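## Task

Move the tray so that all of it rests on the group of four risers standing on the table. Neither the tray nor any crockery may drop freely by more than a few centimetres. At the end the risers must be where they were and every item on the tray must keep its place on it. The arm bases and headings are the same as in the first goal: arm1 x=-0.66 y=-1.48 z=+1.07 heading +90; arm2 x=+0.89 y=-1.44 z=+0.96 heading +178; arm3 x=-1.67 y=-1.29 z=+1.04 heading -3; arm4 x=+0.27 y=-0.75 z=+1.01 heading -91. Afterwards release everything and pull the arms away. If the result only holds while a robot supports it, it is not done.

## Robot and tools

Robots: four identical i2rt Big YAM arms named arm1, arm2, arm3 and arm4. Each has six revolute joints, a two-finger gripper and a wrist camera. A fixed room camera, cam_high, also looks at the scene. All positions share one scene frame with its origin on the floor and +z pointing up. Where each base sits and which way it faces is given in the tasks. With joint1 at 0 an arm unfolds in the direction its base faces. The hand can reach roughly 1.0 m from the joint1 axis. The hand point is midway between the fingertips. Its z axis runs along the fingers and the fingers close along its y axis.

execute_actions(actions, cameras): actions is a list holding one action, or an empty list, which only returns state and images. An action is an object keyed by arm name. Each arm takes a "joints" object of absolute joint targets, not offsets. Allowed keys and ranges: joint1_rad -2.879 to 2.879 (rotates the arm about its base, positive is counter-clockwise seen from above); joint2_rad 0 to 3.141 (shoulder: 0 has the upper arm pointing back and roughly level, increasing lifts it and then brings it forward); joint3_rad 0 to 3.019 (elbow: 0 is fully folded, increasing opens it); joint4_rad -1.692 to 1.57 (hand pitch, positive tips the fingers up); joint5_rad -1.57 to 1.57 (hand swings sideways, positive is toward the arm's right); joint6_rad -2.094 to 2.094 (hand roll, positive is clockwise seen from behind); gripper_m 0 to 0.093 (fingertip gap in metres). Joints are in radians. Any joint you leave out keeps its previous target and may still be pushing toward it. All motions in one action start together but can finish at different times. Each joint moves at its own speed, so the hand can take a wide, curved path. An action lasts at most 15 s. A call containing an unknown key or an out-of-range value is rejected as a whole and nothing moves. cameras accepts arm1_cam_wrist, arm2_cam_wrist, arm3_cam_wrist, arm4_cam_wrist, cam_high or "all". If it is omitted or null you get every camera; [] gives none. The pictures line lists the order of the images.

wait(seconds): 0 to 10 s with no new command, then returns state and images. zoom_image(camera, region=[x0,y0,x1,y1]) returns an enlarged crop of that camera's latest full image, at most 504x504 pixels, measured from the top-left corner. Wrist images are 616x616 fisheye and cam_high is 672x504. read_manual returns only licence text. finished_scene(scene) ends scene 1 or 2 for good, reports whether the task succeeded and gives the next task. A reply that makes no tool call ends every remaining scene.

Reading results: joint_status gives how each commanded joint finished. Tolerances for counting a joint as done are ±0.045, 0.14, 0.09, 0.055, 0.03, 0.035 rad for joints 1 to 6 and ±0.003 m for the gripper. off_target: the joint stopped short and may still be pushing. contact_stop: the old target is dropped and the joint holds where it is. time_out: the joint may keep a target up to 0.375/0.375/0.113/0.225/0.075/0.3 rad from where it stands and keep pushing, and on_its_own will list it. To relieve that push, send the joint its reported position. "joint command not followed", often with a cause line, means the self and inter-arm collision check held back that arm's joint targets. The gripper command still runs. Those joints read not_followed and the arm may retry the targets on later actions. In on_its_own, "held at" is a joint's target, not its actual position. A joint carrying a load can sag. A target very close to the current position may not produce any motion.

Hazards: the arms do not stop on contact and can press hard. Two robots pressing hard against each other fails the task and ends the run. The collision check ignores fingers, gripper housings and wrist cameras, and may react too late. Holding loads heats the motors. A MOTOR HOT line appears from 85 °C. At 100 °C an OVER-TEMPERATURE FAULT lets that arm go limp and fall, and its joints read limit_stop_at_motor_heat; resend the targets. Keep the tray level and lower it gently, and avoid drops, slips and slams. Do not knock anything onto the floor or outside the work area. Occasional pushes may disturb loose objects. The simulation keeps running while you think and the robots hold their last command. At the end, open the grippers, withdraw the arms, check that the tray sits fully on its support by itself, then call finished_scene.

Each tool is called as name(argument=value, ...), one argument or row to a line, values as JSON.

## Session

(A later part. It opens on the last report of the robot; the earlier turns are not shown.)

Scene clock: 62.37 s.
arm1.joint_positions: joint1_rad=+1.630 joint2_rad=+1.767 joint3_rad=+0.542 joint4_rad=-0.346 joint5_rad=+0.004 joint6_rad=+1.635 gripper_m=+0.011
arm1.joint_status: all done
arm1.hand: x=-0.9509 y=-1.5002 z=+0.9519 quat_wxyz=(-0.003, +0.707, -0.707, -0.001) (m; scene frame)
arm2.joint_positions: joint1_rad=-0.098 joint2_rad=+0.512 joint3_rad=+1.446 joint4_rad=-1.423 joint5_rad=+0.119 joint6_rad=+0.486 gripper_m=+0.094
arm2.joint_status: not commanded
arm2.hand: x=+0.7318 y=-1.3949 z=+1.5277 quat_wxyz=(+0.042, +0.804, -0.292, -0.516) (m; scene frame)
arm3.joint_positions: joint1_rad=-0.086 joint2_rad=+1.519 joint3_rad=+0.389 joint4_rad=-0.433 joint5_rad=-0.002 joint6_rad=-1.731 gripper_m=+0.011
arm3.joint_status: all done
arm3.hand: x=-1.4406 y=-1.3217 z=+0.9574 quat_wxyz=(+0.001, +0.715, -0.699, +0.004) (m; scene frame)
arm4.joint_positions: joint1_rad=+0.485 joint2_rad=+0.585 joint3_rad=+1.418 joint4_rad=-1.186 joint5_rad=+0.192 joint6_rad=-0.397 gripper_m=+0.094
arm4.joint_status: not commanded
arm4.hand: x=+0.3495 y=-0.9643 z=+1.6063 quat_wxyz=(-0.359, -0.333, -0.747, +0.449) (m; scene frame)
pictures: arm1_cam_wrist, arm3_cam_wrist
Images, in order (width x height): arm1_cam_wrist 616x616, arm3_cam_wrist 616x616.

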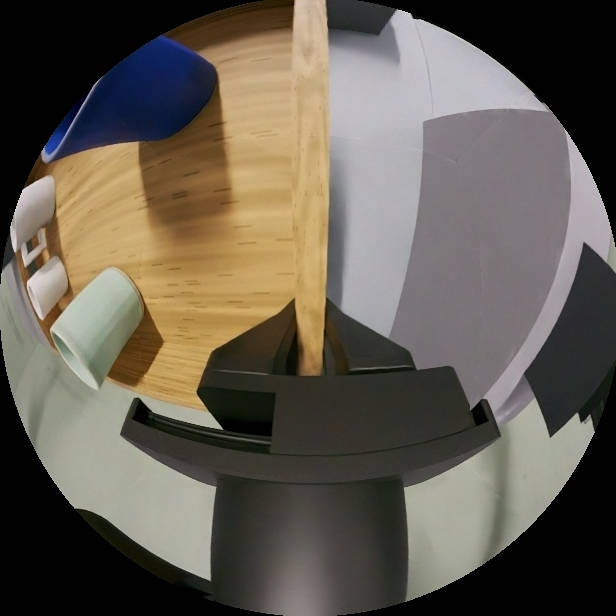

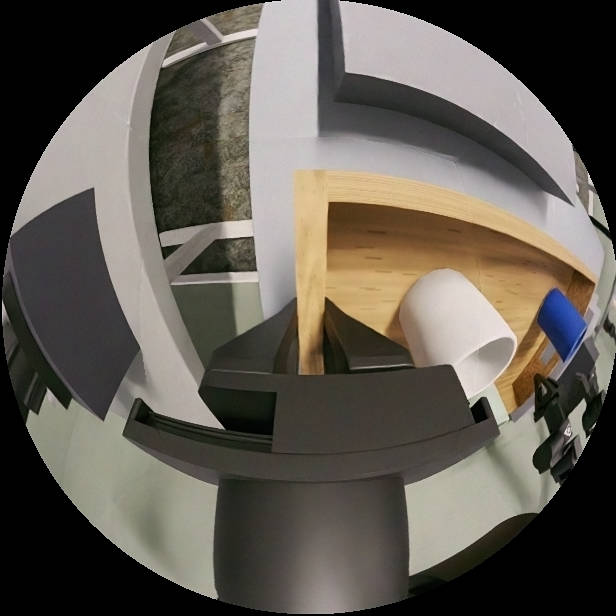

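execute_actions(
  actions=[
    {"arm1":{"joints":{"joint1_rad":1.48,"joint2_rad":1.72,"joint3_rad":0.57,"joint4_rad":-0.355,"joint6_rad":1.48}},"arm3":{"joints":{"joint1_rad":0.11,"joint2_rad":1.48,"joint3_rad":0.405,"joint4_rad":-0.44,"joint6_rad":-1.535}}},
  ],
  cameras=[],
)

execute_actions(
  actions=[
    {"arm1":{"joints":{"joint1_rad":1.328,"joint2_rad":1.73,"joint3_rad":0.595,"joint4_rad":-0.367,"joint6_rad":1.328}},"arm3":{"joints":{"joint1_rad":0.302,"joint2_rad":1.5,"joint3_rad":0.435,"joint4_rad":-0.443,"joint6_rad":-1.345}}},
  ],
  cameras=[],
)

execute_actions(
  actions=[
    {"arm1":{"joints":{"joint1_rad":1.045,"joint2_rad":1.765,"joint3_rad":0.665,"joint4_rad":-0.4,"joint6_rad":1.045}},"arm3":{"joints":{"joint1_rad":0.607,"joint2_rad":1.587,"joint3_rad":0.56,"joint4_rad":-0.48,"joint6_rad":-1.04}}},
  ],
  cameras=[],
)

execute_actions(
  actions=[
    {"arm1":{"joints":{"joint1_rad":0.8,"joint2_rad":1.818,"joint3_rad":0.78,"joint4_rad":-0.457,"joint6_rad":0.8}},"arm3":{"joints":{"joint1_rad":0.79,"joint2_rad":1.707,"joint3_rad":0.765,"joint4_rad":-0.553,"joint6_rad":-0.855}}},
  ],
  cameras=["arm1_cam_wrist","arm3_cam_wrist"],
)

Scene clock: 70.17 s.
arm1.joint_positions: joint1_rad=+1.480 joint2_rad=+1.767 joint3_rad=+0.542 joint4_rad=-0.347 joint5_rad=+0.003 joint6_rad=+1.485 gripper_m=+0.011
arm1.joint_status: all done
arm1.hand: x=-0.9499 y=-1.4568 z=+0.9520 quat_wxyz=(-0.003, +0.707, -0.708, +0.000) (m; scene frame)
arm2.joint_positions: joint1_rad=-0.098 joint2_rad=+0.512 joint3_rad=+1.446 joint4_rad=-1.423 joint5_rad=+0.119 joint6_rad=+0.486 gripper_m=+0.094
arm2.joint_status: not commanded
arm2.hand: x=+0.7318 y=-1.3949 z=+1.5277 quat_wxyz=(+0.042, +0.804, -0.292, -0.516) (m; scene frame)
arm3.joint_positions: joint1_rad=+0.106 joint2_rad=+1.519 joint3_rad=+0.386 joint4_rad=-0.432 joint5_rad=+0.000 joint6_rad=-1.539 gripper_m=+0.011
arm3.joint_status: all done
arm3.hand: x=-1.4401 y=-1.2772 z=+0.9566 quat_wxyz=(+0.002, +0.715, -0.699, +0.004) (m; scene frame)
arm4.joint_positions: joint1_rad=+0.485 joint2_rad=+0.585 joint3_rad=+1.418 joint4_rad=-1.186 joint5_rad=+0.192 joint6_rad=-0.397 gripper_m=+0.094
arm4.joint_status: not commanded
arm4.hand: x=+0.3495 y=-0.9643 z=+1.6063 quat_wxyz=(-0.359, -0.333, -0.747, +0.449) (m; scene frame)
pictures: none
No camera images: the call's "cameras" was empty. Leave "cameras" out to get every camera's image.

Scene clock: 71.13 s.
arm1.joint_positions: joint1_rad=+1.329 joint2_rad=+1.767 joint3_rad=+0.558 joint4_rad=-0.356 joint5_rad=+0.003 joint6_rad=+1.332 gripper_m=+0.011
arm1.joint_status: all done
arm1.hand: x=-0.9498 y=-1.4116 z=+0.9541 quat_wxyz=(-0.001, +0.707, -0.707, -0.003) (m; scene frame)
arm2.joint_positions: joint1_rad=-0.098 joint2_rad=+0.512 joint3_rad=+1.446 joint4_rad=-1.423 joint5_rad=+0.119 joint6_rad=+0.486 gripper_m=+0.094
arm2.joint_status: not commanded
arm2.hand: x=+0.7318 y=-1.3949 z=+1.5277 quat_wxyz=(+0.042, +0.804, -0.292, -0.516) (m; scene frame)
arm3.joint_positions: joint1_rad=+0.296 joint2_rad=+1.519 joint3_rad=+0.398 joint4_rad=-0.432 joint5_rad=+0.000 joint6_rad=-1.350 gripper_m=+0.011
arm3.joint_status: all done
arm3.hand: x=-1.4398 y=-1.2318 z=+0.9582 quat_wxyz=(-0.003, +0.715, -0.699, +0.007) (m; scene frame)
arm4.joint_positions: joint1_rad=+0.485 joint2_rad=+0.585 joint3_rad=+1.418 joint4_rad=-1.186 joint5_rad=+0.192 joint6_rad=-0.397 gripper_m=+0.094
arm4.joint_status: not commanded
arm4.hand: x=+0.3495 y=-0.9643 z=+1.6063 quat_wxyz=(-0.359, -0.333, -0.747, +0.449) (m; scene frame)
pictures: none
No camera images: the call's "cameras" was empty. Leave "cameras" out to get every camera's image.

Scene clock: 72.23 s.
arm1.joint_positions: joint1_rad=+1.042 joint2_rad=+1.810 joint3_rad=+0.629 joint4_rad=-0.390 joint5_rad=+0.003 joint6_rad=+1.047 gripper_m=+0.011
arm1.joint_status: all done
arm1.hand: x=-0.9383 y=-1.3208 z=+0.9519 quat_wxyz=(-0.003, +0.707, -0.707, +0.000) (m; scene frame)
arm2.joint_positions: joint1_rad=-0.098 joint2_rad=+0.512 joint3_rad=+1.446 joint4_rad=-1.423 joint5_rad=+0.119 joint6_rad=+0.486 gripper_m=+0.094
arm2.joint_status: not commanded
arm2.hand: x=+0.7318 y=-1.3949 z=+1.5277 quat_wxyz=(+0.042, +0.804, -0.292, -0.516) (m; scene frame)
arm3.joint_positions: joint1_rad=+0.606 joint2_rad=+1.611 joint3_rad=+0.527 joint4_rad=-0.469 joint5_rad=-0.001 joint6_rad=-1.040 gripper_m=+0.012
arm3.joint_status: all done
arm3.hand: x=-1.4280 y=-1.1382 z=+0.9579 quat_wxyz=(-0.005, +0.715, -0.699, +0.004) (m; scene frame)
arm4.joint_positions: joint1_rad=+0.485 joint2_rad=+0.585 joint3_rad=+1.418 joint4_rad=-1.186 joint5_rad=+0.192 joint6_rad=-0.397 gripper_m=+0.094
arm4.joint_status: not commanded
arm4.hand: x=+0.3495 y=-0.9643 z=+1.6063 quat_wxyz=(-0.359, -0.333, -0.747, +0.449) (m; scene frame)
pictures: none
No camera images: the call's "cameras" was empty. Leave "cameras" out to get every camera's image.

Scene clock: 73.33 s.
arm1.joint_positions: joint1_rad=+0.791 joint2_rad=+1.875 joint3_rad=+0.740 joint4_rad=-0.443 joint5_rad=+0.000 joint6_rad=+0.801 gripper_m=+0.011
arm1.joint_status: all done
arm1.hand: x=-0.9164 y=-1.2307 z=+0.9485 quat_wxyz=(-0.002, +0.705, -0.709, +0.003) (m; scene frame)
arm2.joint_positions: joint1_rad=-0.098 joint2_rad=+0.512 joint3_rad=+1.446 joint4_rad=-1.423 joint5_rad=+0.119 joint6_rad=+0.486 gripper_m=+0.094
arm2.joint_status: not commanded
arm2.hand: x=+0.7318 y=-1.3949 z=+1.5277 quat_wxyz=(+0.042, +0.804, -0.292, -0.516) (m; scene frame)
arm3.joint_positions: joint1_rad=+0.794 joint2_rad=+1.742 joint3_rad=+0.737 joint4_rad=-0.547 joint5_rad=-0.001 joint6_rad=-0.849 gripper_m=+0.012
arm3.joint_status: all done
arm3.hand: x=-1.4055 y=-1.0446 z=+0.9580 quat_wxyz=(-0.006, +0.714, -0.700, +0.002) (m; scene frame)
arm4.joint_positions: joint1_rad=+0.485 joint2_rad=+0.585 joint3_rad=+1.418 joint4_rad=-1.186 joint5_rad=+0.192 joint6_rad=-0.397 gripper_m=+0.094
arm4.joint_status: not commanded
arm4.hand: x=+0.3495 y=-0.9643 z=+1.6063 quat_wxyz=(-0.359, -0.333, -0.747, +0.449) (m; scene frame)
pictures: arm1_cam_wrist, arm3_cam_wrist
Images, in order (width x height): arm1_cam_wrist 616x616, arm3_cam_wrist 616x616.

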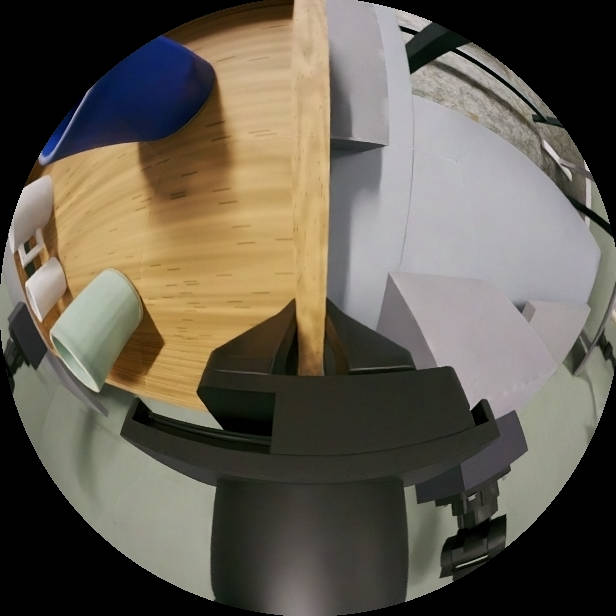

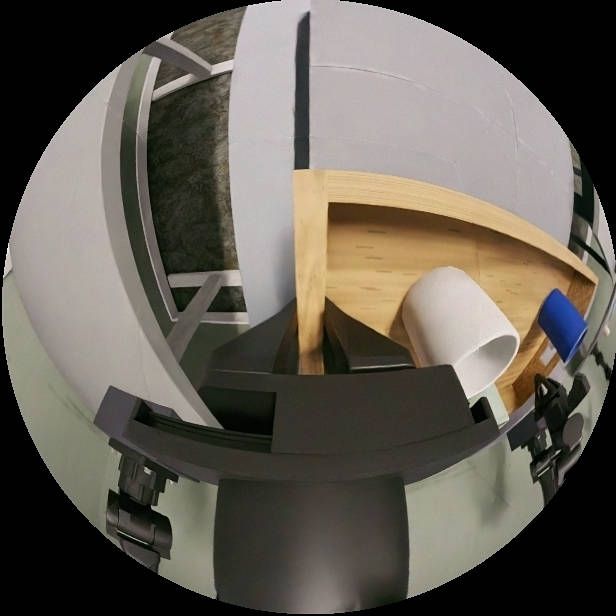

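execute_actions(
  actions=[
    {"arm1":{"joints":{"joint1_rad":0.61,"joint2_rad":1.885,"joint3_rad":0.95,"joint4_rad":-0.545,"joint6_rad":0.61}},"arm3":{"joints":{"joint1_rad":0.912,"joint2_rad":1.838,"joint3_rad":0.985,"joint4_rad":-0.652,"joint6_rad":-0.73}}},
  ],
  cameras=[],
)

execute_actions(
  actions=[
    {"arm1":{"joints":{"joint1_rad":0.478,"joint2_rad":1.985,"joint3_rad":1.17,"joint4_rad":-0.655,"joint6_rad":0.478}},"arm3":{"joints":{"joint1_rad":1.007,"joint2_rad":1.968,"joint3_rad":1.25,"joint4_rad":-0.77,"joint6_rad":-0.637}}},
  ],
  cameras=[],
)

execute_actions(
  actions=[
    {"arm1":{"joints":{"joint1_rad":0.39,"joint2_rad":2.11,"joint3_rad":1.445,"joint4_rad":-0.79,"joint6_rad":0.39}},"arm3":{"joints":{"joint1_rad":1.081,"joint2_rad":2.115,"joint3_rad":1.55,"joint4_rad":-0.906,"joint6_rad":-0.563}}},
  ],
  cameras=["arm1_cam_wrist","arm3_cam_wrist","cam_high"],
)

Scene clock: 78.83 s.
arm1.joint_positions: joint1_rad=+0.606 joint2_rad=+1.955 joint3_rad=+0.907 joint4_rad=-0.530 joint5_rad=-0.001 joint6_rad=+0.604 gripper_m=+0.011
arm1.joint_status: all done
arm1.hand: x=-0.8976 y=-1.1417 z=+0.9487 quat_wxyz=(-0.001, +0.709, -0.705, +0.003) (m; scene frame)
arm2.joint_positions: joint1_rad=-0.098 joint2_rad=+0.512 joint3_rad=+1.446 joint4_rad=-1.423 joint5_rad=+0.119 joint6_rad=+0.486 gripper_m=+0.094
arm2.joint_status: not commanded
arm2.hand: x=+0.7318 y=-1.3949 z=+1.5277 quat_wxyz=(+0.042, +0.804, -0.292, -0.516) (m; scene frame)
arm3.joint_positions: joint1_rad=+0.915 joint2_rad=+1.881 joint3_rad=+0.957 joint4_rad=-0.639 joint5_rad=+0.008 joint6_rad=-0.737 gripper_m=+0.012
arm3.joint_status: all done
arm3.hand: x=-1.3896 y=-0.9608 z=+0.9532 quat_wxyz=(+0.000, +0.717, -0.697, +0.006) (m; scene frame)
arm4.joint_positions: joint1_rad=+0.485 joint2_rad=+0.585 joint3_rad=+1.418 joint4_rad=-1.186 joint5_rad=+0.192 joint6_rad=-0.397 gripper_m=+0.094
arm4.joint_status: not commanded
arm4.hand: x=+0.3495 y=-0.9643 z=+1.6063 quat_wxyz=(-0.359, -0.333, -0.747, +0.449) (m; scene frame)
pictures: none
No camera images: the call's "cameras" was empty. Leave "cameras" out to get every camera's image.

Scene clock: 80.00 s.
arm1.joint_positions: joint1_rad=+0.477 joint2_rad=+2.068 joint3_rad=+1.120 joint4_rad=-0.637 joint5_rad=-0.005 joint6_rad=+0.473 gripper_m=+0.011
arm1.joint_status: all done
arm1.hand: x=-0.8831 y=-1.0563 z=+0.9445 quat_wxyz=(+0.003, +0.710, -0.704, +0.006) (m; scene frame)
arm2.joint_positions: joint1_rad=-0.098 joint2_rad=+0.512 joint3_rad=+1.446 joint4_rad=-1.423 joint5_rad=+0.119 joint6_rad=+0.486 gripper_m=+0.094
arm2.joint_status: not commanded
arm2.hand: x=+0.7318 y=-1.3949 z=+1.5277 quat_wxyz=(+0.042, +0.804, -0.292, -0.516) (m; scene frame)
arm3.joint_positions: joint1_rad=+1.005 joint2_rad=+2.025 joint3_rad=+1.203 joint4_rad=-0.754 joint5_rad=+0.012 joint6_rad=-0.649 gripper_m=+0.012
arm3.joint_status: all done
arm3.hand: x=-1.3771 y=-0.8770 z=+0.9479 quat_wxyz=(+0.006, +0.718, -0.696, +0.008) (m; scene frame)
arm4.joint_positions: joint1_rad=+0.485 joint2_rad=+0.585 joint3_rad=+1.418 joint4_rad=-1.186 joint5_rad=+0.192 joint6_rad=-0.397 gripper_m=+0.094
arm4.joint_status: not commanded
arm4.hand: x=+0.3495 y=-0.9643 z=+1.6063 quat_wxyz=(-0.359, -0.333, -0.747, +0.449) (m; scene frame)
pictures: none
No camera images: the call's "cameras" was empty. Leave "cameras" out to get every camera's image.

Scene clock: 81.23 s.
arm1.joint_positions: joint1_rad=+0.395 joint2_rad=+2.206 joint3_rad=+1.380 joint4_rad=-0.771 joint5_rad=-0.007 joint6_rad=+0.390 gripper_m=+0.011
arm1.joint_status: all done
arm1.hand: x=-0.8753 y=-0.9729 z=+0.9381 quat_wxyz=(+0.007, +0.710, -0.704, +0.011) (m; scene frame)
arm2.joint_positions: joint1_rad=-0.098 joint2_rad=+0.512 joint3_rad=+1.446 joint4_rad=-1.423 joint5_rad=+0.119 joint6_rad=+0.486 gripper_m=+0.094
arm2.joint_status: not commanded
arm2.hand: x=+0.7318 y=-1.3949 z=+1.5277 quat_wxyz=(+0.042, +0.804, -0.292, -0.516) (m; scene frame)
arm3.joint_positions: joint1_rad=+1.080 joint2_rad=+2.187 joint3_rad=+1.483 joint4_rad=-0.887 joint5_rad=+0.015 joint6_rad=-0.573 gripper_m=+0.012
arm3.joint_status: all done
arm3.hand: x=-1.3698 y=-0.7927 z=+0.9389 quat_wxyz=(+0.012, +0.718, -0.696, +0.012) (m; scene frame)
arm4.joint_positions: joint1_rad=+0.485 joint2_rad=+0.585 joint3_rad=+1.418 joint4_rad=-1.186 joint5_rad=+0.192 joint6_rad=-0.397 gripper_m=+0.094
arm4.joint_status: not commanded
arm4.hand: x=+0.3495 y=-0.9643 z=+1.6063 quat_wxyz=(-0.359, -0.333, -0.747, +0.449) (m; scene frame)
pictures: arm1_cam_wrist, arm3_cam_wrist, cam_high
Images, in order (width x height): arm1_cam_wrist 616x616, arm3_cam_wrist 616x616, cam_high 672x504.

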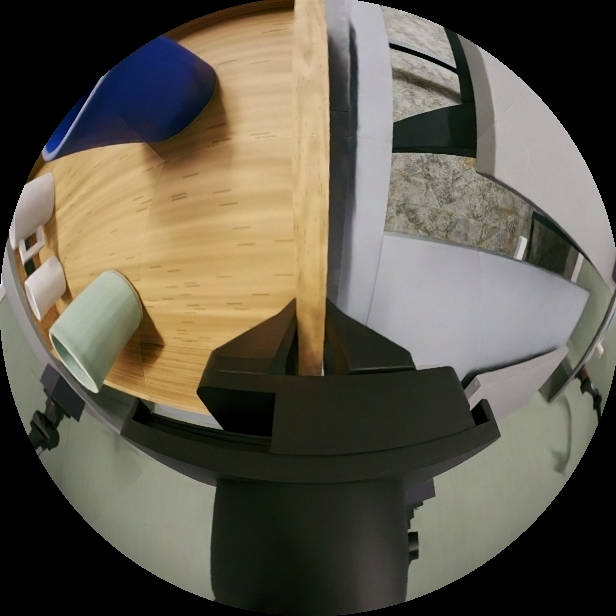

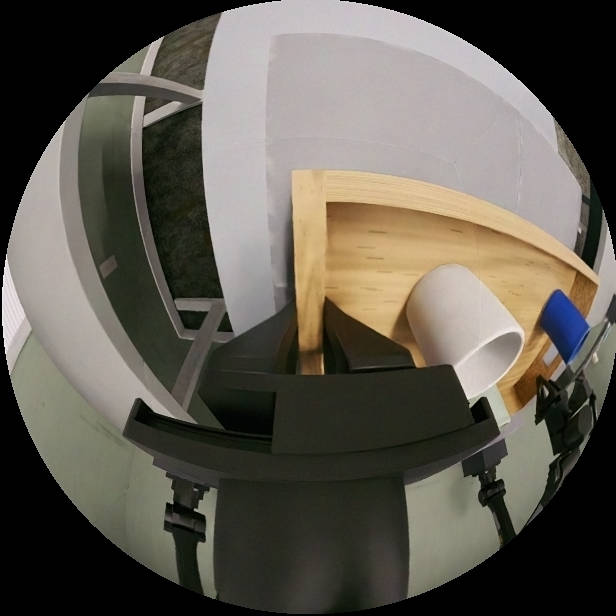

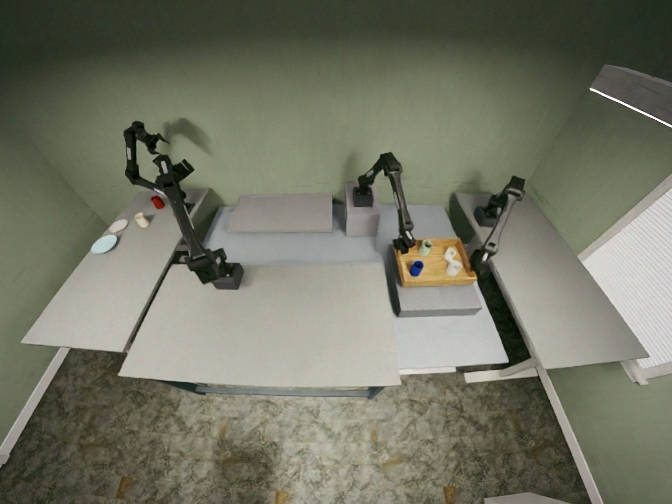

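execute_actions(
  actions=[
    {"arm1":{"joints":{"joint2_rad":2.15,"joint4_rad":-0.72}},"arm3":{"joints":{"joint2_rad":2.153,"joint4_rad":-0.84}}},
  ],
  cameras=[],
)

execute_actions(
  actions=[
    {"arm1":{"joints":{"joint2_rad":2.19,"joint4_rad":-0.68}},"arm3":{"joints":{"joint2_rad":2.191,"joint4_rad":-0.80}}},
  ],
  cameras=["arm1_cam_wrist","arm3_cam_wrist"],
)

Scene clock: 91.97 s.
arm1.joint_positions: joint1_rad=+0.394 joint2_rad=+2.230 joint3_rad=+1.380 joint4_rad=-0.731 joint5_rad=+0.003 joint6_rad=+0.390 gripper_m=+0.011
arm1.joint_status: all done
arm1.hand: x=-0.8747 y=-0.9692 z=+0.9249 quat_wxyz=(-0.001, +0.710, -0.704, +0.006) (m; scene frame)
arm2.joint_positions: joint1_rad=-0.098 joint2_rad=+0.512 joint3_rad=+1.446 joint4_rad=-1.423 joint5_rad=+0.119 joint6_rad=+0.486 gripper_m=+0.094
arm2.joint_status: not commanded
arm2.hand: x=+0.7318 y=-1.3949 z=+1.5277 quat_wxyz=(+0.042, +0.804, -0.292, -0.516) (m; scene frame)
arm3.joint_positions: joint1_rad=+1.080 joint2_rad=+2.212 joint3_rad=+1.483 joint4_rad=-0.841 joint5_rad=+0.011 joint6_rad=-0.571 gripper_m=+0.012
arm3.joint_status: all done
arm3.hand: x=-1.3677 y=-0.7875 z=+0.9250 quat_wxyz=(+0.002, +0.717, -0.697, +0.007) (m; scene frame)
arm4.joint_positions: joint1_rad=+0.485 joint2_rad=+0.585 joint3_rad=+1.418 joint4_rad=-1.186 joint5_rad=+0.192 joint6_rad=-0.397 gripper_m=+0.094
arm4.joint_status: not commanded
arm4.hand: x=+0.3495 y=-0.9643 z=+1.6063 quat_wxyz=(-0.359, -0.333, -0.747, +0.449) (m; scene frame)
pictures: none
No camera images: the call's "cameras" was empty. Leave "cameras" out to get every camera's image.

Scene clock: 92.87 s.
arm1.joint_positions: joint1_rad=+0.394 joint2_rad=+2.274 joint3_rad=+1.380 joint4_rad=-0.685 joint5_rad=+0.000 joint6_rad=+0.390 gripper_m=+0.011
arm1.joint_status: all done
arm1.hand: x=-0.8746 y=-0.9705 z=+0.9014 quat_wxyz=(+0.000, +0.710, -0.704, +0.004) (m; scene frame)
arm2.joint_positions: joint1_rad=-0.098 joint2_rad=+0.512 joint3_rad=+1.446 joint4_rad=-1.423 joint5_rad=+0.119 joint6_rad=+0.486 gripper_m=+0.094
arm2.joint_status: not commanded
arm2.hand: x=+0.7318 y=-1.3949 z=+1.5277 quat_wxyz=(+0.042, +0.804, -0.292, -0.516) (m; scene frame)
arm3.joint_positions: joint1_rad=+1.081 joint2_rad=+2.251 joint3_rad=+1.483 joint4_rad=-0.799 joint5_rad=+0.012 joint6_rad=-0.569 gripper_m=+0.012
arm3.joint_status: all done
arm3.hand: x=-1.3674 y=-0.7872 z=+0.9027 quat_wxyz=(+0.001, +0.716, -0.698, +0.008) (m; scene frame)
arm4.joint_positions: joint1_rad=+0.485 joint2_rad=+0.585 joint3_rad=+1.418 joint4_rad=-1.186 joint5_rad=+0.192 joint6_rad=-0.397 gripper_m=+0.094
arm4.joint_status: not commanded
arm4.hand: x=+0.3495 y=-0.9643 z=+1.6063 quat_wxyz=(-0.359, -0.333, -0.747, +0.449) (m; scene frame)
pictures: arm1_cam_wrist, arm3_cam_wrist
Images, in order (width x height): arm1_cam_wrist 616x616, arm3_cam_wrist 616x616.

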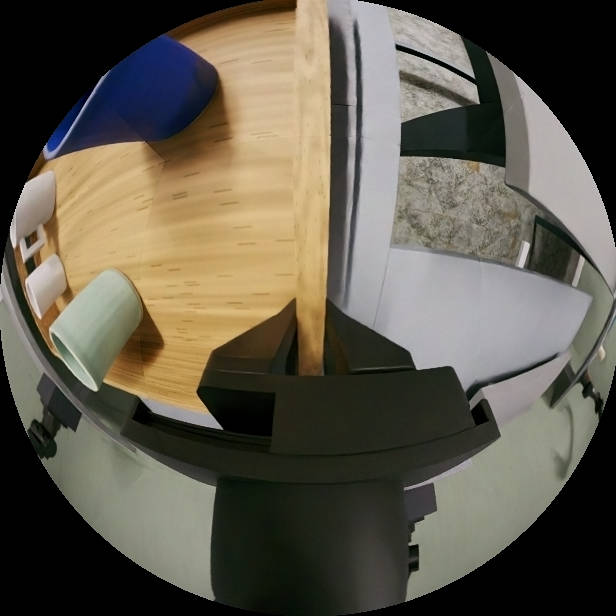

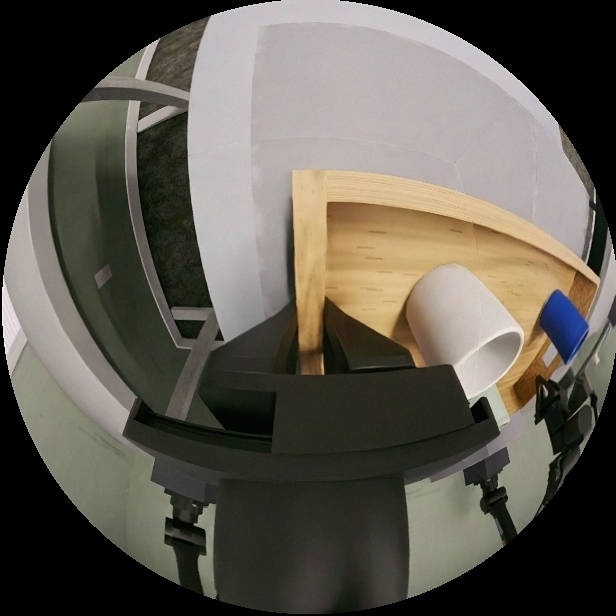

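execute_actions(
  actions=[
    {"arm1":{"joints":{"joint2_rad":2.225,"joint4_rad":-0.65}},"arm3":{"joints":{"joint2_rad":2.226,"joint4_rad":-0.77}}},
  ],
  cameras=[],
)

execute_actions(
  actions=[
    {"arm1":{"joints":{"joint2_rad":2.26}},"arm3":{"joints":{"joint2_rad":2.255}}},
  ],
  cameras=["arm1_cam_wrist","arm3_cam_wrist"],
)

Scene clock: 96.00 s.
arm1.joint_positions: joint1_rad=+0.394 joint2_rad=+2.286 joint3_rad=+1.380 joint4_rad=-0.663 joint5_rad=+0.005 joint6_rad=+0.390 gripper_m=+0.011
arm1.joint_status: all done
arm1.hand: x=-0.8746 y=-0.9686 z=+0.8948 quat_wxyz=(-0.004, +0.710, -0.704, +0.000) (m; scene frame)
arm2.joint_positions: joint1_rad=-0.098 joint2_rad=+0.512 joint3_rad=+1.446 joint4_rad=-1.423 joint5_rad=+0.119 joint6_rad=+0.486 gripper_m=+0.094
arm2.joint_status: not commanded
arm2.hand: x=+0.7318 y=-1.3949 z=+1.5277 quat_wxyz=(+0.042, +0.804, -0.292, -0.516) (m; scene frame)
arm3.joint_positions: joint1_rad=+1.081 joint2_rad=+2.255 joint3_rad=+1.483 joint4_rad=-0.785 joint5_rad=+0.006 joint6_rad=-0.569 gripper_m=+0.012
arm3.joint_status: all done
arm3.hand: x=-1.3670 y=-0.7847 z=+0.9008 quat_wxyz=(-0.003, +0.716, -0.698, +0.004) (m; scene frame)
arm4.joint_positions: joint1_rad=+0.485 joint2_rad=+0.585 joint3_rad=+1.418 joint4_rad=-1.186 joint5_rad=+0.192 joint6_rad=-0.397 gripper_m=+0.094
arm4.joint_status: not commanded
arm4.hand: x=+0.3495 y=-0.9643 z=+1.6063 quat_wxyz=(-0.359, -0.333, -0.747, +0.449) (m; scene frame)
pictures: none
No camera images: the call's "cameras" was empty. Leave "cameras" out to get every camera's image.

Scene clock: 96.50 s.
arm1.joint_positions: joint1_rad=+0.394 joint2_rad=+2.287 joint3_rad=+1.380 joint4_rad=-0.663 joint5_rad=+0.005 joint6_rad=+0.390 gripper_m=+0.011
arm1.joint_status: all done
arm1.hand: x=-0.8745 y=-0.9688 z=+0.8944 quat_wxyz=(-0.004, +0.710, -0.704, +0.001) (m; scene frame)
arm2.joint_positions: joint1_rad=-0.098 joint2_rad=+0.512 joint3_rad=+1.446 joint4_rad=-1.423 joint5_rad=+0.119 joint6_rad=+0.486 gripper_m=+0.094
arm2.joint_status: not commanded
arm2.hand: x=+0.7318 y=-1.3949 z=+1.5277 quat_wxyz=(+0.042, +0.804, -0.292, -0.516) (m; scene frame)
arm3.joint_positions: joint1_rad=+1.081 joint2_rad=+2.256 joint3_rad=+1.483 joint4_rad=-0.785 joint5_rad=+0.006 joint6_rad=-0.569 gripper_m=+0.012
arm3.joint_status: all done
arm3.hand: x=-1.3673 y=-0.7850 z=+0.8999 quat_wxyz=(-0.003, +0.716, -0.698, +0.004) (m; scene frame)
arm4.joint_positions: joint1_rad=+0.485 joint2_rad=+0.585 joint3_rad=+1.418 joint4_rad=-1.186 joint5_rad=+0.192 joint6_rad=-0.397 gripper_m=+0.094
arm4.joint_status: not commanded
arm4.hand: x=+0.3495 y=-0.9643 z=+1.6063 quat_wxyz=(-0.359, -0.333, -0.747, +0.449) (m; scene frame)
pictures: arm1_cam_wrist, arm3_cam_wrist
Images, in order (width x height): arm1_cam_wrist 616x616, arm3_cam_wrist 616x616.

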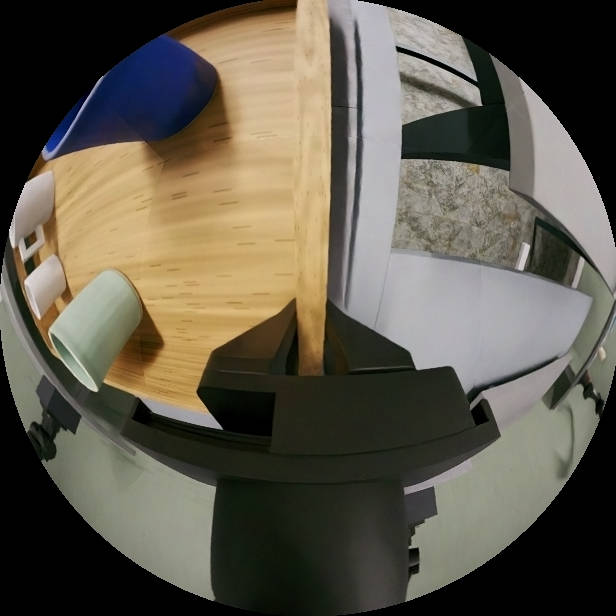

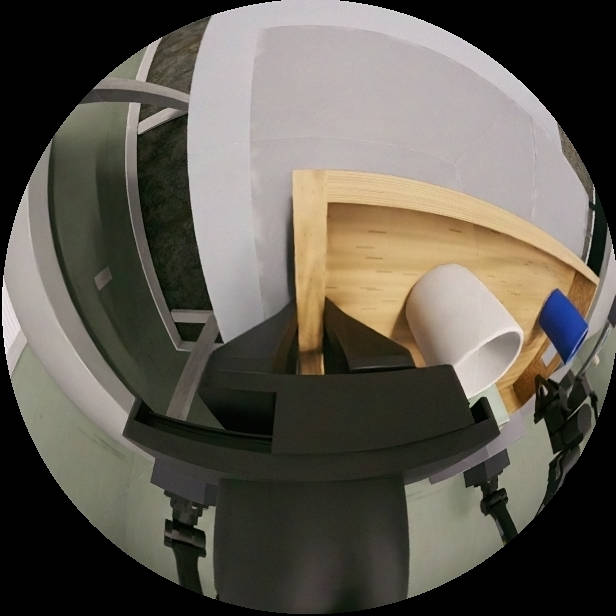

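The tray has touched down. Releasing and lifting away.

execute_actions(
  actions=[
    {"arm1":{"joints":{"joint3_rad":1.4,"gripper_m":0.045}},"arm3":{"joints":{"joint3_rad":1.5,"gripper_m":0.035}}},
  ],
  cameras=[],
)

execute_actions(
  actions=[
    {"arm1":{"joints":{"joint2_rad":2.12,"joint4_rad":-0.8}},"arm3":{"joints":{"joint2_rad":2.1,"joint4_rad":-0.88}}},
  ],
  cameras=[],
)

execute_actions(
  actions=[
    {"arm1":{"joints":{"joint2_rad":1.3}},"arm3":{"joints":{"joint2_rad":1.3}}},
  ],
  cameras=["cam_high","arm1_cam_wrist","arm3_cam_wrist"],
)

Scene clock: 101.70 s.
arm1.joint_positions: joint1_rad=+0.394 joint2_rad=+2.267 joint3_rad=+1.382 joint4_rad=-0.662 joint5_rad=+0.004 joint6_rad=+0.390 gripper_m=+0.045
arm1.joint_status: all done
arm1.hand: x=-0.8776 y=-0.9621 z=+0.9060 quat_wxyz=(-0.008, +0.710, -0.704, -0.010) (m; scene frame)
arm2.joint_positions: joint1_rad=-0.098 joint2_rad=+0.512 joint3_rad=+1.446 joint4_rad=-1.423 joint5_rad=+0.119 joint6_rad=+0.486 gripper_m=+0.094
arm2.joint_status: not commanded
arm2.hand: x=+0.7318 y=-1.3949 z=+1.5277 quat_wxyz=(+0.042, +0.804, -0.292, -0.516) (m; scene frame)
arm3.joint_positions: joint1_rad=+1.081 joint2_rad=+2.256 joint3_rad=+1.483 joint4_rad=-0.778 joint5_rad=+0.003 joint6_rad=-0.569 gripper_m=+0.035
arm3.joint_status: all done
arm3.hand: x=-1.3667 y=-0.7828 z=+0.9001 quat_wxyz=(-0.006, +0.716, -0.698, +0.001) (m; scene frame)
arm4.joint_positions: joint1_rad=+0.485 joint2_rad=+0.585 joint3_rad=+1.418 joint4_rad=-1.186 joint5_rad=+0.192 joint6_rad=-0.397 gripper_m=+0.094
arm4.joint_status: not commanded
arm4.hand: x=+0.3495 y=-0.9643 z=+1.6063 quat_wxyz=(-0.359, -0.333, -0.747, +0.449) (m; scene frame)
pictures: none
No camera images: the call's "cameras" was empty. Leave "cameras" out to get every camera's image.

Scene clock: 102.90 s.
arm1.joint_positions: joint1_rad=+0.394 joint2_rad=+2.094 joint3_rad=+1.382 joint4_rad=-0.786 joint5_rad=+0.004 joint6_rad=+0.390 gripper_m=+0.045
arm1.joint_status: all done
arm1.hand: x=-0.8825 y=-0.9510 z=+0.9994 quat_wxyz=(-0.017, +0.710, -0.704, -0.033) (m; scene frame)
arm2.joint_positions: joint1_rad=-0.098 joint2_rad=+0.512 joint3_rad=+1.446 joint4_rad=-1.423 joint5_rad=+0.119 joint6_rad=+0.486 gripper_m=+0.094
arm2.joint_status: not commanded
arm2.hand: x=+0.7318 y=-1.3949 z=+1.5277 quat_wxyz=(+0.042, +0.804, -0.292, -0.516) (m; scene frame)
arm3.joint_positions: joint1_rad=+1.081 joint2_rad=+2.091 joint3_rad=+1.483 joint4_rad=-0.873 joint5_rad=+0.003 joint6_rad=-0.569 gripper_m=+0.035
arm3.joint_status: all done
arm3.hand: x=-1.3601 y=-0.7715 z=+0.9940 quat_wxyz=(-0.040, +0.716, -0.697, -0.007) (m; scene frame)
arm4.joint_positions: joint1_rad=+0.485 joint2_rad=+0.585 joint3_rad=+1.418 joint4_rad=-1.186 joint5_rad=+0.192 joint6_rad=-0.397 gripper_m=+0.094
arm4.joint_status: not commanded
arm4.hand: x=+0.3495 y=-0.9643 z=+1.6063 quat_wxyz=(-0.359, -0.333, -0.747, +0.449) (m; scene frame)
pictures: none
No camera images: the call's "cameras" was empty. Leave "cameras" out to get every camera's image.

Scene clock: 104.53 s.
arm1.joint_positions: joint1_rad=+0.394 joint2_rad=+1.292 joint3_rad=+1.392 joint4_rad=-0.790 joint5_rad=+0.004 joint6_rad=+0.390 gripper_m=+0.045
arm1.joint_status: all done
arm1.hand: x=-0.8743 y=-0.9742 z=+1.4645 quat_wxyz=(-0.166, +0.642, -0.637, -0.393) (m; scene frame)
arm2.joint_positions: joint1_rad=-0.098 joint2_rad=+0.512 joint3_rad=+1.446 joint4_rad=-1.423 joint5_rad=+0.119 joint6_rad=+0.486 gripper_m=+0.094
arm2.joint_status: not commanded
arm2.hand: x=+0.7318 y=-1.3949 z=+1.5277 quat_wxyz=(+0.042, +0.804, -0.292, -0.516) (m; scene frame)
arm3.joint_positions: joint1_rad=+1.081 joint2_rad=+1.289 joint3_rad=+1.483 joint4_rad=-0.876 joint5_rad=+0.002 joint6_rad=-0.569 gripper_m=+0.035
arm3.joint_status: all done
arm3.hand: x=-1.3886 y=-0.8166 z=+1.4644 quat_wxyz=(-0.416, +0.648, -0.631, -0.095) (m; scene frame)
arm4.joint_positions: joint1_rad=+0.485 joint2_rad=+0.585 joint3_rad=+1.418 joint4_rad=-1.186 joint5_rad=+0.192 joint6_rad=-0.397 gripper_m=+0.094
arm4.joint_status: not commanded
arm4.hand: x=+0.3495 y=-0.9643 z=+1.6063 quat_wxyz=(-0.359, -0.333, -0.747, +0.449) (m; scene frame)
pictures: arm1_cam_wrist, arm3_cam_wrist, cam_high
Images, in order (width x height): arm1_cam_wrist 616x616, arm3_cam_wrist 616x616, cam_high 672x504.

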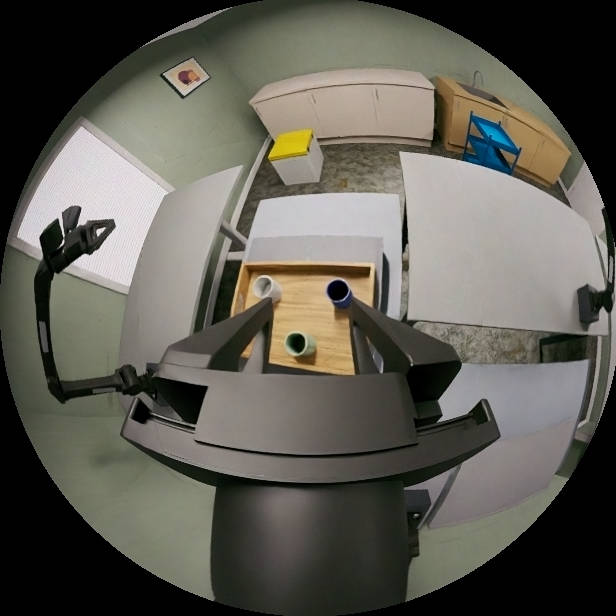

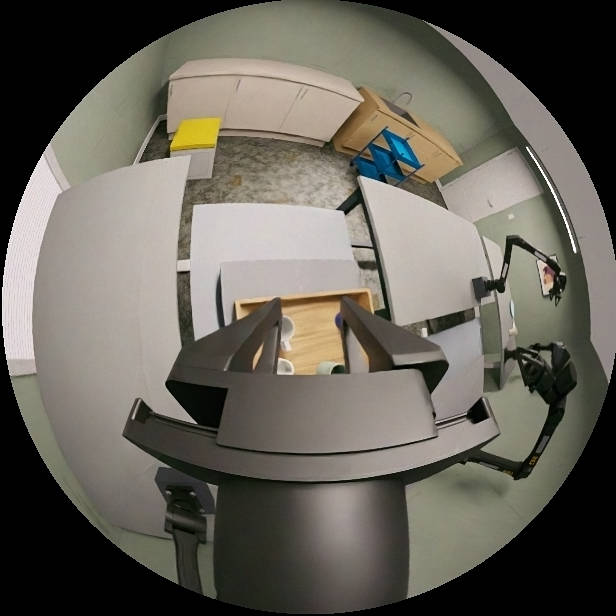

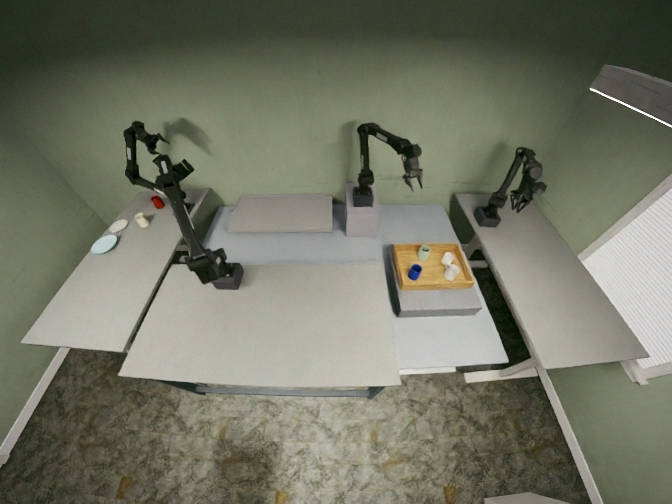

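execute_actions(
  actions=[
    {"arm1":{"joints":{"joint2_rad":1.1,"joint3_rad":1.0,"joint4_rad":-1.3,"joint1_rad":0.7}}},
  ],
  cameras=["arm1_cam_wrist"],
)

Scene clock: 107.67 s.
arm1.joint_positions: joint1_rad=+0.697 joint2_rad=+1.094 joint3_rad=+0.993 joint4_rad=-1.286 joint5_rad=+0.000 joint6_rad=+0.390 gripper_m=+0.045
arm1.joint_status: all done
arm1.hand: x=-0.8752 y=-1.2287 z=+1.2871 quat_wxyz=(-0.023, +0.805, -0.586, -0.089) (m; scene frame)
arm2.joint_positions: joint1_rad=-0.098 joint2_rad=+0.512 joint3_rad=+1.446 joint4_rad=-1.423 joint5_rad=+0.119 joint6_rad=+0.486 gripper_m=+0.094
arm2.joint_status: not commanded
arm2.hand: x=+0.7318 y=-1.3949 z=+1.5277 quat_wxyz=(+0.042, +0.804, -0.292, -0.516) (m; scene frame)
arm3.joint_positions: joint1_rad=+1.081 joint2_rad=+1.289 joint3_rad=+1.483 joint4_rad=-0.876 joint5_rad=+0.002 joint6_rad=-0.569 gripper_m=+0.035
arm3.joint_status: not commanded
arm3.hand: x=-1.3886 y=-0.8166 z=+1.4644 quat_wxyz=(-0.416, +0.648, -0.631, -0.095) (m; scene frame)
arm4.joint_positions: joint1_rad=+0.485 joint2_rad=+0.585 joint3_rad=+1.418 joint4_rad=-1.186 joint5_rad=+0.192 joint6_rad=-0.397 gripper_m=+0.094
arm4.joint_status: not commanded
arm4.hand: x=+0.3495 y=-0.9643 z=+1.6063 quat_wxyz=(-0.359, -0.333, -0.747, +0.449) (m; scene frame)
pictures: arm1_cam_wrist
Images, in order (width x height): arm1_cam_wrist 616x616.

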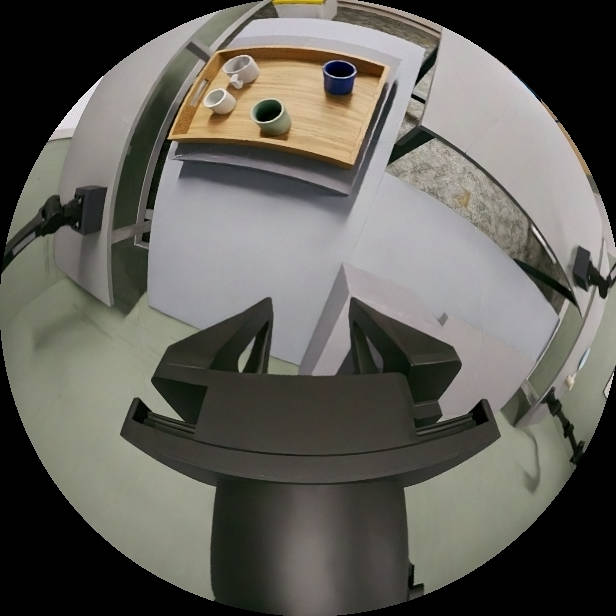

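finished_scene(
  scene=2,
)

The scene is finished: the task was done.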